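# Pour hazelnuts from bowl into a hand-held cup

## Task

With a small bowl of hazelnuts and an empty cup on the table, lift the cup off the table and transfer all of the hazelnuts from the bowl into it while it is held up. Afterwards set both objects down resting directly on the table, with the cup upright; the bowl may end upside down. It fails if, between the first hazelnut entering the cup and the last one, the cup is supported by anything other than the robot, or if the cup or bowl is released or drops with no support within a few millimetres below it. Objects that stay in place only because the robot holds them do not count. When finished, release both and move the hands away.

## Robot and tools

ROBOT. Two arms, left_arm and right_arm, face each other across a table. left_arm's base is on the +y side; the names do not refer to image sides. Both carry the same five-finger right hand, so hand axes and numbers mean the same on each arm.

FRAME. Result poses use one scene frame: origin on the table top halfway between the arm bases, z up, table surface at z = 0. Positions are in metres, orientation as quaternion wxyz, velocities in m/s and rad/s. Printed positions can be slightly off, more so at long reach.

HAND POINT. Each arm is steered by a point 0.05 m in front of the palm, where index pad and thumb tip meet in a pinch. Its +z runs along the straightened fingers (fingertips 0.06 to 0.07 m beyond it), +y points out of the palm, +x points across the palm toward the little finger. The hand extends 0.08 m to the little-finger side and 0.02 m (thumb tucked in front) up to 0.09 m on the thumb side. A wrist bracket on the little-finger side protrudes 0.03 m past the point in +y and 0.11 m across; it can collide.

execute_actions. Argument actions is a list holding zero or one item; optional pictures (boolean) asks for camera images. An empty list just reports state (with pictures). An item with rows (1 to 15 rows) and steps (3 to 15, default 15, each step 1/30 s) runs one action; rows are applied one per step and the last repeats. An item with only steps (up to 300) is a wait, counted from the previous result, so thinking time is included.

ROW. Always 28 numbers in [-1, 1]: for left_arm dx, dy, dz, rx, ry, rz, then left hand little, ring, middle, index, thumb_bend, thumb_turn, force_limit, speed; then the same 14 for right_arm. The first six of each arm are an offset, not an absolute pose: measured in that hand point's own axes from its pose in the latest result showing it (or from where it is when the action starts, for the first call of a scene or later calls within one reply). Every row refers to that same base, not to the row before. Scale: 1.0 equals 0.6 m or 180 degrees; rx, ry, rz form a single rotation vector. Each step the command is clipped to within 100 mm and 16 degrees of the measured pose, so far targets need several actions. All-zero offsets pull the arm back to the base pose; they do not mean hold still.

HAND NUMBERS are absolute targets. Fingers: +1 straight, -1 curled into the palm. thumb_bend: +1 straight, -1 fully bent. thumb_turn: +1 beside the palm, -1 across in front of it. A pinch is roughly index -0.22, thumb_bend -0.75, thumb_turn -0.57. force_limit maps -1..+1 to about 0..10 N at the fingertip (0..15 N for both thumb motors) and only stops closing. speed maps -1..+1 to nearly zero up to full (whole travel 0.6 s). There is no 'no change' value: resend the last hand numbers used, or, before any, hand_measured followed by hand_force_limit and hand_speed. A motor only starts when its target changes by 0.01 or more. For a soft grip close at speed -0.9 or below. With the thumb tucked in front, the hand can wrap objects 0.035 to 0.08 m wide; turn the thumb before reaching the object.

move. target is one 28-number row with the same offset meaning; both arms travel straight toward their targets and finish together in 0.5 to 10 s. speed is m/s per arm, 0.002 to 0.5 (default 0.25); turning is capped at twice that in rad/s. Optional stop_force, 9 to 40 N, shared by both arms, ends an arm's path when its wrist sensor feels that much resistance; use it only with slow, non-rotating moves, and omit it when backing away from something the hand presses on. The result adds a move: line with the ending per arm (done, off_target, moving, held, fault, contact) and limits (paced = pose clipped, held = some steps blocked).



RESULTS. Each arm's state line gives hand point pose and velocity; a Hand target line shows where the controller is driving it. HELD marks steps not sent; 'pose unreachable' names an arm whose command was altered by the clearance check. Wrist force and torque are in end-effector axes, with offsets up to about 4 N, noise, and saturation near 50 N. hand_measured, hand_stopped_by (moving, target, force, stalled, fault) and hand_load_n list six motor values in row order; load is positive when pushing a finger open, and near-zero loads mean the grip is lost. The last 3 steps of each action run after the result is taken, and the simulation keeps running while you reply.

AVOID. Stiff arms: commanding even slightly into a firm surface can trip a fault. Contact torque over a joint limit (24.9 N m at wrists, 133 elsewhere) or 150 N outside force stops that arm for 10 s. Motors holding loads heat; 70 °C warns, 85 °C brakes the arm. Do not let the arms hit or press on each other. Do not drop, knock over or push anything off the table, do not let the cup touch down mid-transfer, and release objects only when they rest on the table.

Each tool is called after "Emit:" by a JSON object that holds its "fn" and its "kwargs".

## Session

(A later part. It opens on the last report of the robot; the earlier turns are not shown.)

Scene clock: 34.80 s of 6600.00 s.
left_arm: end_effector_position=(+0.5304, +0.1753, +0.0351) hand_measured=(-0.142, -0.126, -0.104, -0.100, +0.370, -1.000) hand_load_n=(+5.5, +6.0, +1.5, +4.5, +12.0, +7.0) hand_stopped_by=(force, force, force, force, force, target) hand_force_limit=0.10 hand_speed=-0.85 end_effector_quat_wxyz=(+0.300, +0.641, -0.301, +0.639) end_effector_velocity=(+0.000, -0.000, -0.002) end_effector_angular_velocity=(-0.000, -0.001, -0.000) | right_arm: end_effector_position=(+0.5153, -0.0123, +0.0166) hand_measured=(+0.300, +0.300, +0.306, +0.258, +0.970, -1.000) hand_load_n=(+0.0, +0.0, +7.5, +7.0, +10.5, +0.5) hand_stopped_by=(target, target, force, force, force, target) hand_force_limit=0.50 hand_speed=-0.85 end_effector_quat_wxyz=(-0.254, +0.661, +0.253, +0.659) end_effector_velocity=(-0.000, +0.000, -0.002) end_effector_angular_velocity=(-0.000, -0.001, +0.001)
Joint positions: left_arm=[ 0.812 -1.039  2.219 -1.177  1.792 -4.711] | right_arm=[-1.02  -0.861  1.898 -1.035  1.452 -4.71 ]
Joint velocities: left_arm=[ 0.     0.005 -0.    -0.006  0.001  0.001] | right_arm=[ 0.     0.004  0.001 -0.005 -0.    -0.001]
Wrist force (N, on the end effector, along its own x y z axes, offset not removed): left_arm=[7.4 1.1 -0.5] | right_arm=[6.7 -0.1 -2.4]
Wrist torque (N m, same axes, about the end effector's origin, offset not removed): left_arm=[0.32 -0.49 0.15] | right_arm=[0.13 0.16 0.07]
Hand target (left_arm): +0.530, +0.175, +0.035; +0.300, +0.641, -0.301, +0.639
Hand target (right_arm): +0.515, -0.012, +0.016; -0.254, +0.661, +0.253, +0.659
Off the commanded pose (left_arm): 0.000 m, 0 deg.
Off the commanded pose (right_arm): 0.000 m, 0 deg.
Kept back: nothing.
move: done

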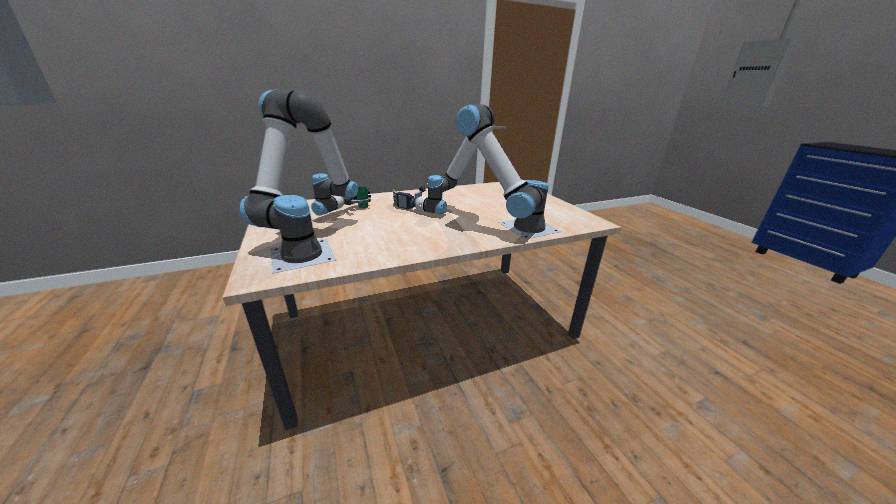

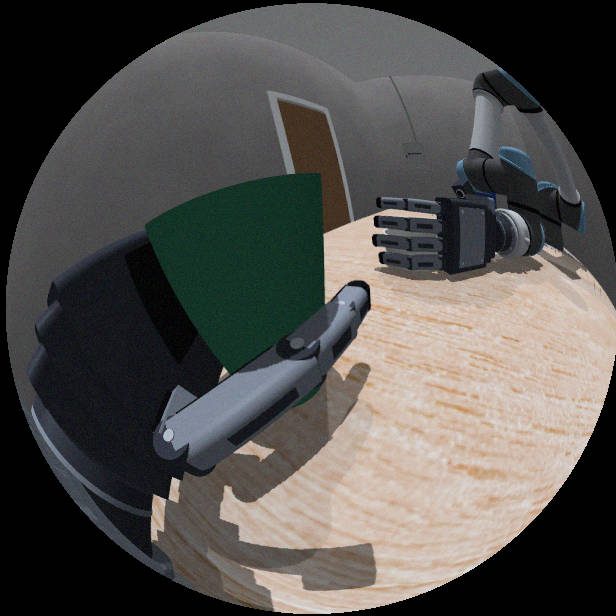

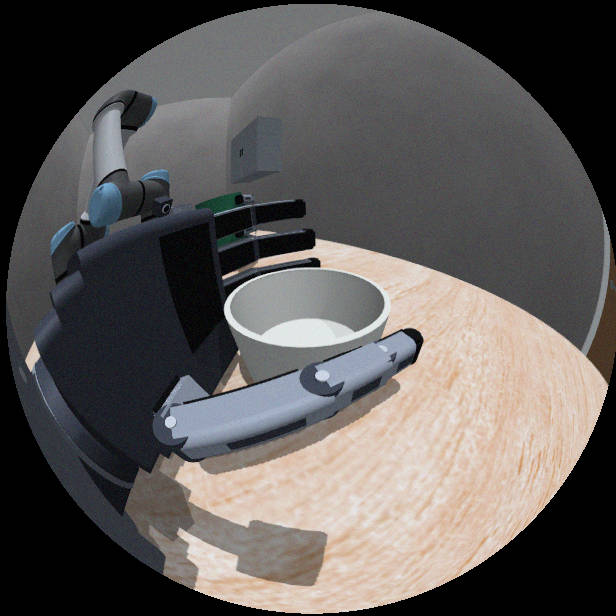

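Both in contact. Release.

Emit:
{"fn": "move", "kwargs": {"target": [0,0,0,0,0,0,1,1,1,1,1,-1,0.1,-0.6,0,0,0,0,0,0,1,1,1,1,1,-1,0.5,-0.6], "speed": 0.02}}

Scene clock: 37.03 s of 6600.00 s.
left_arm: end_effector_position=(+0.5304, +0.1753, +0.0351) hand_measured=(+1.000, +1.000, +1.000, +1.000, +1.000, -1.000) hand_load_n=(+0.0, +0.0, +0.0, +0.0, +0.0, +0.0) hand_stopped_by=(target, target, target, target, target, target) hand_force_limit=0.10 hand_speed=-0.60 end_effector_quat_wxyz=(+0.300, +0.641, -0.301, +0.639) end_effector_velocity=(+0.001, +0.001, -0.000) end_effector_angular_velocity=(+0.001, +0.000, +0.002) | right_arm: end_effector_position=(+0.5153, -0.0123, +0.0166) hand_measured=(+1.000, +1.000, +1.000, +1.000, +1.000, -1.000) hand_load_n=(+0.0, +0.0, +0.0, +0.0, +0.0, +0.5) hand_stopped_by=(target, target, target, target, target, target) hand_force_limit=0.50 hand_speed=-0.60 end_effector_quat_wxyz=(-0.254, +0.661, +0.253, +0.659) end_effector_velocity=(-0.000, +0.000, -0.002) end_effector_angular_velocity=(-0.001, +0.002, +0.001)
Joint positions: left_arm=[ 0.812 -1.039  2.219 -1.177  1.792 -4.711] | right_arm=[-1.02  -0.861  1.897 -1.035  1.452 -4.71 ]
Joint velocities: left_arm=[ 0.002  0.001 -0.     0.001 -0.     0.   ] | right_arm=[-0.     0.002 -0.     0.    -0.001  0.001]
Wrist force (N, on the end effector, along its own x y z axes, offset not removed): left_arm=[1.8 2.4 1.1] | right_arm=[-1.3 -0.8 0.2]
Wrist torque (N m, same axes, about the end effector's origin, offset not removed): left_arm=[0.38 -0.32 -0.05] | right_arm=[-0.20 -0.01 -0.24]
Hand target (left_arm): +0.530, +0.175, +0.035; +0.300, +0.641, -0.301, +0.639
Hand target (right_arm): +0.515, -0.012, +0.017; -0.254, +0.661, +0.253, +0.659
Off the commanded pose (left_arm): 0.000 m, 0 deg.
Off the commanded pose (right_arm): 0.000 m, 0 deg.
Kept back: nothing.
move: done

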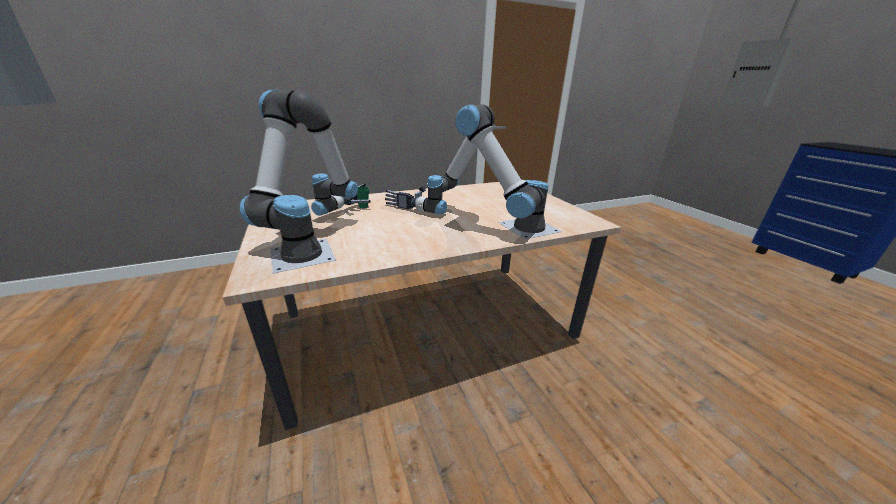

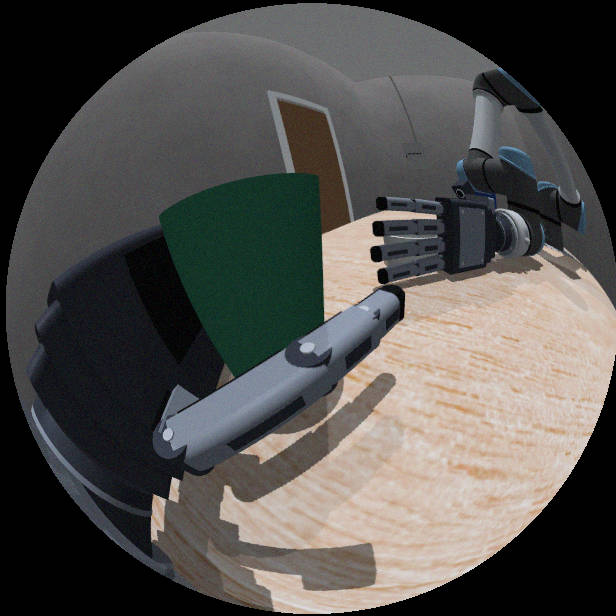

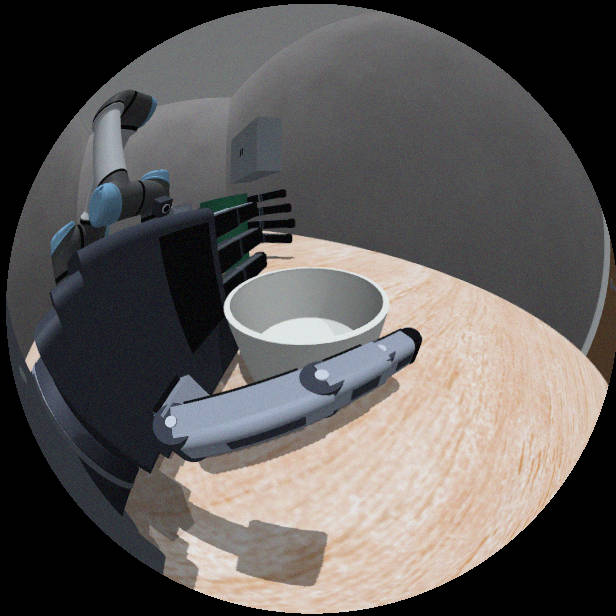

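Emit:
{"fn": "move", "kwargs": {"target": [0,-0.022,-0.035,0,0,0,1,1,1,1,1,-1,0.1,-0.6,0,-0.012,-0.04,0,0,0,1,1,1,1,1,-1,0.5,-0.6], "speed": 0.05}}

Emit:
{"fn": "move", "kwargs": {"target": [0.32,-0.06,-0.2,0,0,0,1,1,1,1,1,-1,0.1,-0.6,0.3,-0.04,-0.26,0,0,0,1,1,1,1,1,-1,0.5,-0.6], "speed": 0.3}}

Scene clock: 38.17 s of 6600.00 s.
left_arm: end_effector_position=(+0.5272, +0.1997, +0.0351) hand_measured=(+1.000, +1.000, +1.000, +1.000, +1.000, -1.000) hand_load_n=(+0.0, +0.0, +0.0, +0.0, +0.0, +0.0) hand_stopped_by=(target, target, target, target, target, target) hand_force_limit=0.10 hand_speed=-0.60 end_effector_quat_wxyz=(+0.300, +0.641, -0.301, +0.639) end_effector_velocity=(-0.001, +0.001, -0.000) end_effector_angular_velocity=(+0.000, +0.000, -0.002) | right_arm: end_effector_position=(+0.4928, -0.0230, +0.0166) hand_measured=(+1.000, +1.000, +1.000, +1.000, +1.000, -1.000) hand_load_n=(+0.0, +0.0, +0.0, +0.0, +0.0, +0.0) hand_stopped_by=(target, target, target, target, target, target) hand_force_limit=0.50 hand_speed=-0.60 end_effector_quat_wxyz=(-0.254, +0.661, +0.253, +0.659) end_effector_velocity=(-0.003, -0.001, -0.001) end_effector_angular_velocity=(-0.001, +0.001, +0.001)
Joint positions: left_arm=[ 0.862 -1.051  2.248 -1.194  1.841 -4.711] | right_arm=[-1.01  -0.89   1.967 -1.075  1.462 -4.71 ]
Joint velocities: left_arm=[ 0.003 -0.001  0.002 -0.001  0.004  0.   ] | right_arm=[ 0.002 -0.001  0.006 -0.003  0.001 -0.   ]
Wrist force (N, on the end effector, along its own x y z axes, offset not removed): left_arm=[1.2 -0.1 -0.6] | right_arm=[-2.2 1.6 0.2]
Wrist torque (N m, same axes, about the end effector's origin, offset not removed): left_arm=[0.06 -0.23 -0.10] | right_arm=[0.36 0.23 -0.19]
Hand target (left_arm): +0.527, +0.200, +0.035; +0.300, +0.641, -0.301, +0.639
Hand target (right_arm): +0.493, -0.023, +0.017; -0.254, +0.661, +0.253, +0.659
Off the commanded pose (left_arm): 0.000 m, 0 deg.
Off the commanded pose (right_arm): 0.000 m, 0 deg.
Kept back: nothing.
move: done

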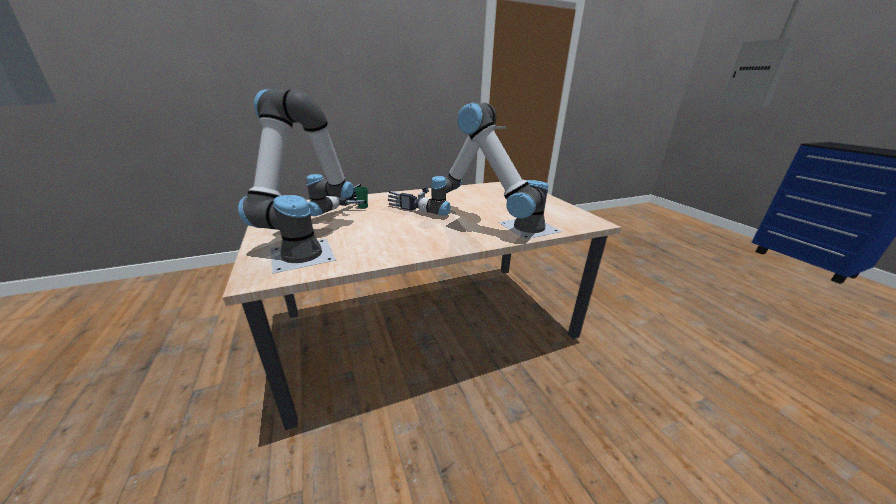

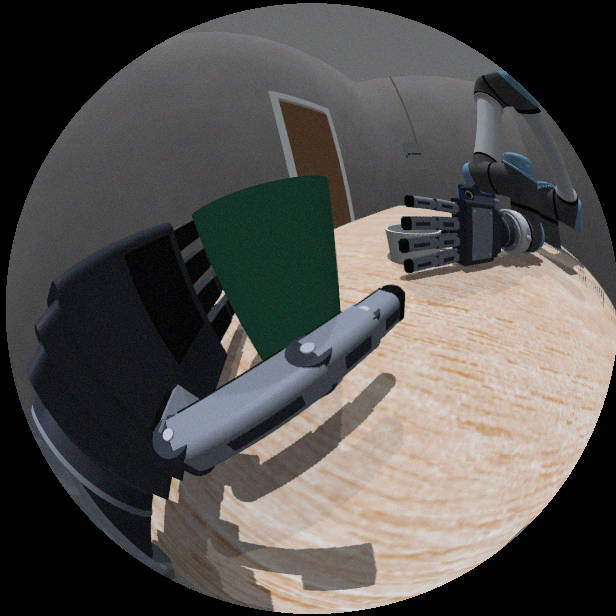

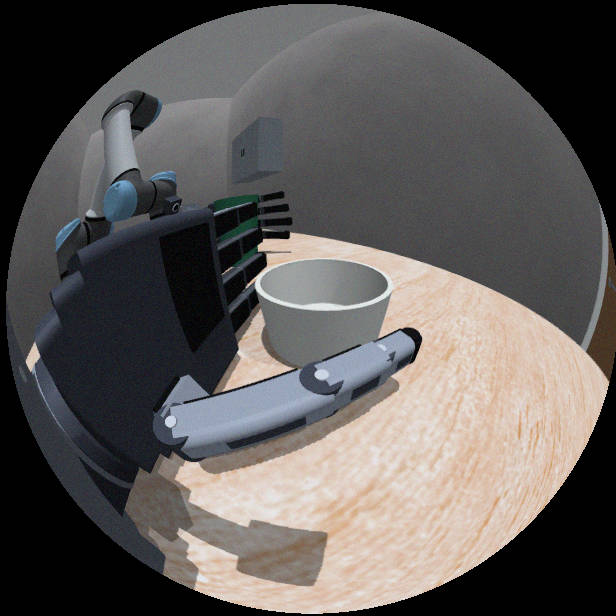

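Scene clock: 39.67 s of 6600.00 s.
left_arm: end_effector_position=(+0.4780, +0.3145, +0.2272) hand_measured=(+1.000, +1.000, +1.000, +1.000, +1.000, -1.000) hand_load_n=(+0.0, +0.0, +0.0, +0.0, +0.0, +0.0) hand_stopped_by=(target, target, target, target, target, target) hand_force_limit=0.10 hand_speed=-0.60 end_effector_quat_wxyz=(+0.300, +0.641, -0.301, +0.639) end_effector_velocity=(-0.000, +0.001, +0.001) end_effector_angular_velocity=(+0.002, +0.001, -0.001) | right_arm: end_effector_position=(+0.3614, -0.1097, +0.1968) hand_measured=(+1.000, +1.000, +1.000, +1.000, +1.000, -1.000) hand_load_n=(+0.0, +0.0, +0.0, +0.0, +0.0, +0.0) hand_stopped_by=(target, target, target, target, target, target) hand_force_limit=0.50 hand_speed=-0.60 end_effector_quat_wxyz=(-0.254, +0.661, +0.253, +0.659) end_effector_velocity=(-0.001, -0.001, +0.000) end_effector_angular_velocity=(-0.002, +0.002, -0.000)
Joint positions: left_arm=[ 1.107 -1.64   2.261 -0.618  2.087 -4.711] | right_arm=[-0.989 -1.558  2.282 -0.723  1.484 -4.71 ]
Joint velocities: left_arm=[ 0.002 -0.002 -0.003  0.007  0.003  0.002] | right_arm=[-0.001 -0.005  0.002  0.006 -0.001 -0.001]
Wrist force (N, on the end effector, along its own x y z axes, offset not removed): left_arm=[2.8 0.2 -1.7] | right_arm=[0.4 0.4 1.7]
Wrist torque (N m, same axes, about the end effector's origin, offset not removed): left_arm=[0.19 -0.45 -0.08] | right_arm=[0.04 -0.21 -0.11]
Hand target (left_arm): +0.478, +0.315, +0.227; +0.300, +0.641, -0.301, +0.639
Hand target (right_arm): +0.361, -0.110, +0.197; -0.254, +0.661, +0.253, +0.659
Off the commanded pose (left_arm): 0.000 m, 0 deg.
Off the commanded pose (right_arm): 0.000 m, 0 deg.
Kept back: nothing.
move: done

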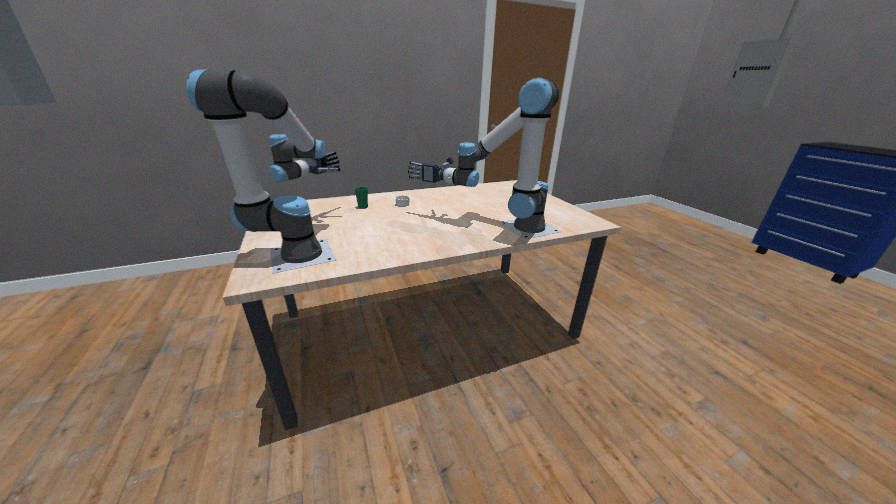

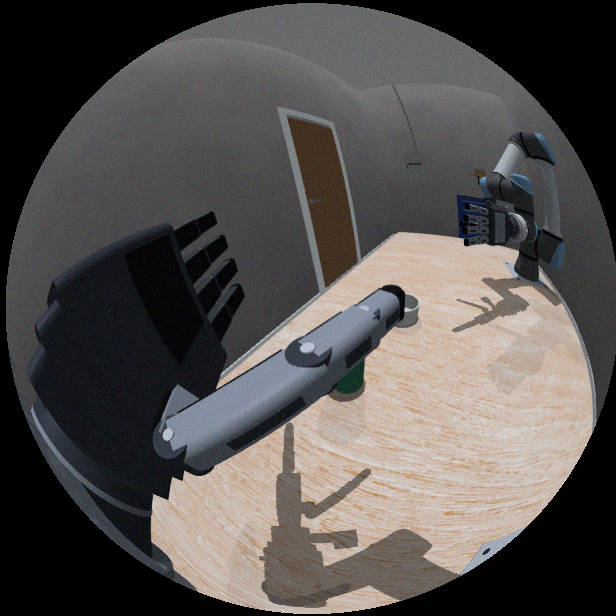

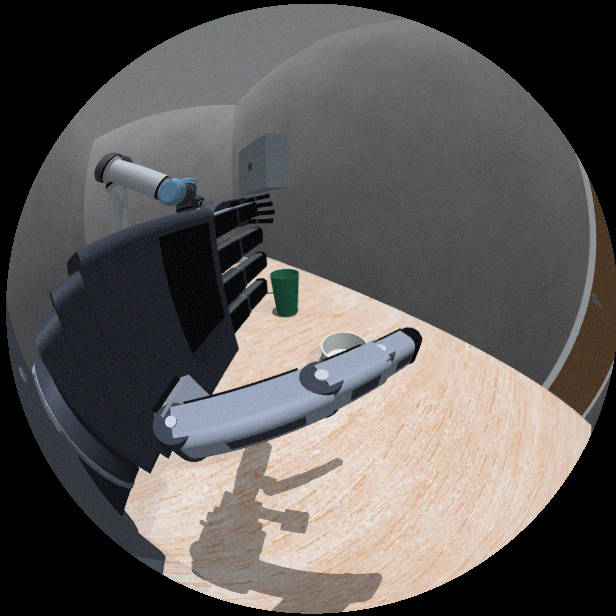

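Emit:
{"fn": "move", "kwargs": {"target": [0.14,0,0,0,0,0,1,1,1,1,1,-1,0.1,-0.6,0.12,0,0,0,0,0,1,1,1,1,1,-1,0.5,-0.6], "speed": 0.25}}

Emit:
{"fn": "finished_scene", "kwargs": {"scene": 2}}

Scene clock: 40.87 s of 6600.00 s.
left_arm: end_effector_position=(+0.4780, +0.3144, +0.3110) hand_measured=(+1.000, +1.000, +1.000, +1.000, +1.000, -1.000) hand_load_n=(+0.0, +0.0, +0.0, +0.0, +0.0, +0.0) hand_stopped_by=(target, target, target, target, target, target) hand_force_limit=0.10 hand_speed=-0.60 end_effector_quat_wxyz=(+0.300, +0.641, -0.301, +0.639) end_effector_velocity=(+0.000, -0.000, +0.002) end_effector_angular_velocity=(+0.001, +0.001, -0.000) | right_arm: end_effector_position=(+0.3614, -0.1097, +0.2686) hand_measured=(+1.000, +1.000, +1.000, +1.000, +1.000, -1.000) hand_load_n=(+0.0, +0.0, +0.0, +0.0, +0.0, +0.0) hand_stopped_by=(target, target, target, target, target, target) hand_force_limit=0.50 hand_speed=-0.60 end_effector_quat_wxyz=(-0.254, +0.661, +0.253, +0.659) end_effector_velocity=(+0.000, +0.000, +0.001) end_effector_angular_velocity=(-0.002, +0.001, +0.000)
Joint positions: left_arm=[ 1.107 -1.754  2.114 -0.358  2.086 -4.711] | right_arm=[-0.989 -1.68   2.173 -0.491  1.483 -4.711]
Joint velocities: left_arm=[-0.    -0.001 -0.006  0.009 -0.     0.001] | right_arm=[-0.    -0.    -0.004  0.007 -0.001 -0.001]
Wrist force (N, on the end effector, along its own x y z axes, offset not removed): left_arm=[2.4 2.2 -1.1] | right_arm=[0.8 2.2 -0.3]
Wrist torque (N m, same axes, about the end effector's origin, offset not removed): left_arm=[0.45 -0.41 0.06] | right_arm=[0.46 -0.23 0.11]
Hand target (left_arm): +0.478, +0.314, +0.311; +0.300, +0.641, -0.301, +0.639
Hand target (right_arm): +0.361, -0.110, +0.269; -0.254, +0.661, +0.253, +0.659
Off the commanded pose (left_arm): 0.000 m, 0 deg.
Off the commanded pose (right_arm): 0.000 m, 0 deg.
Kept back: nothing.
move: done

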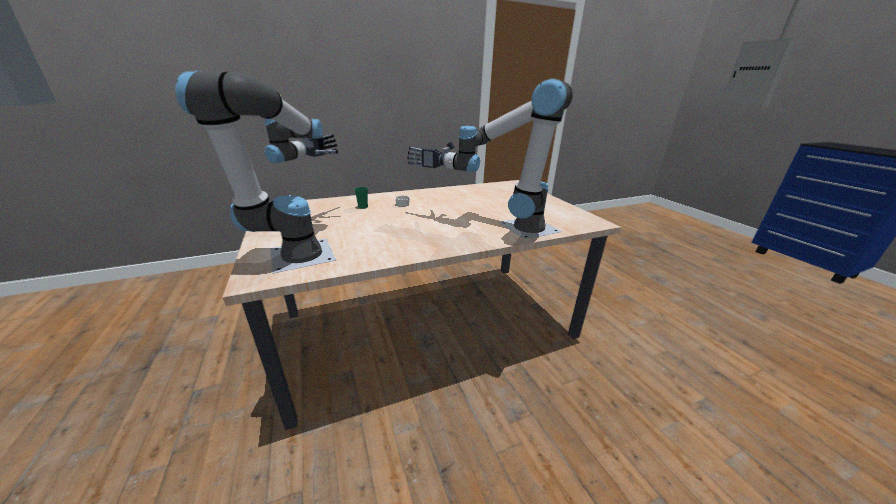

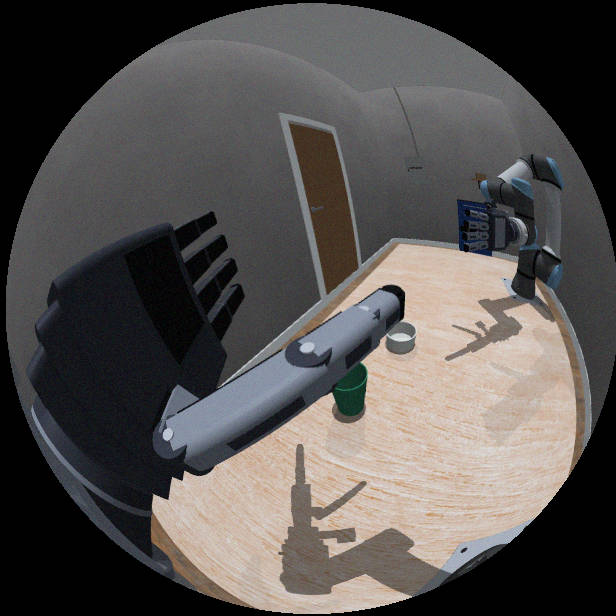

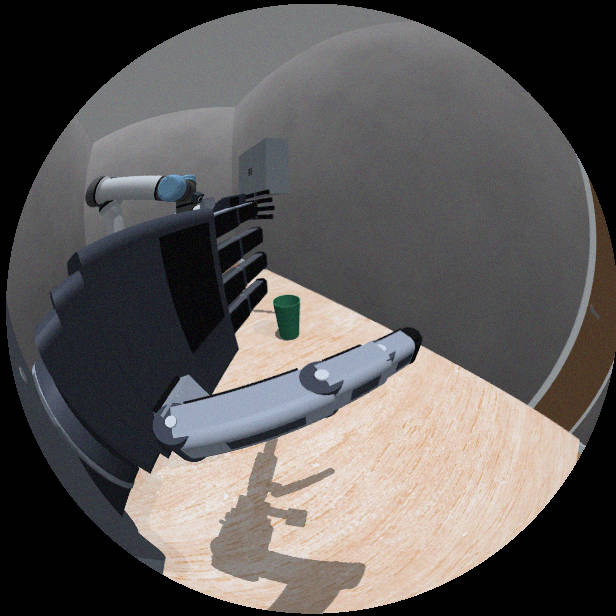

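The scene is finished: the task was done.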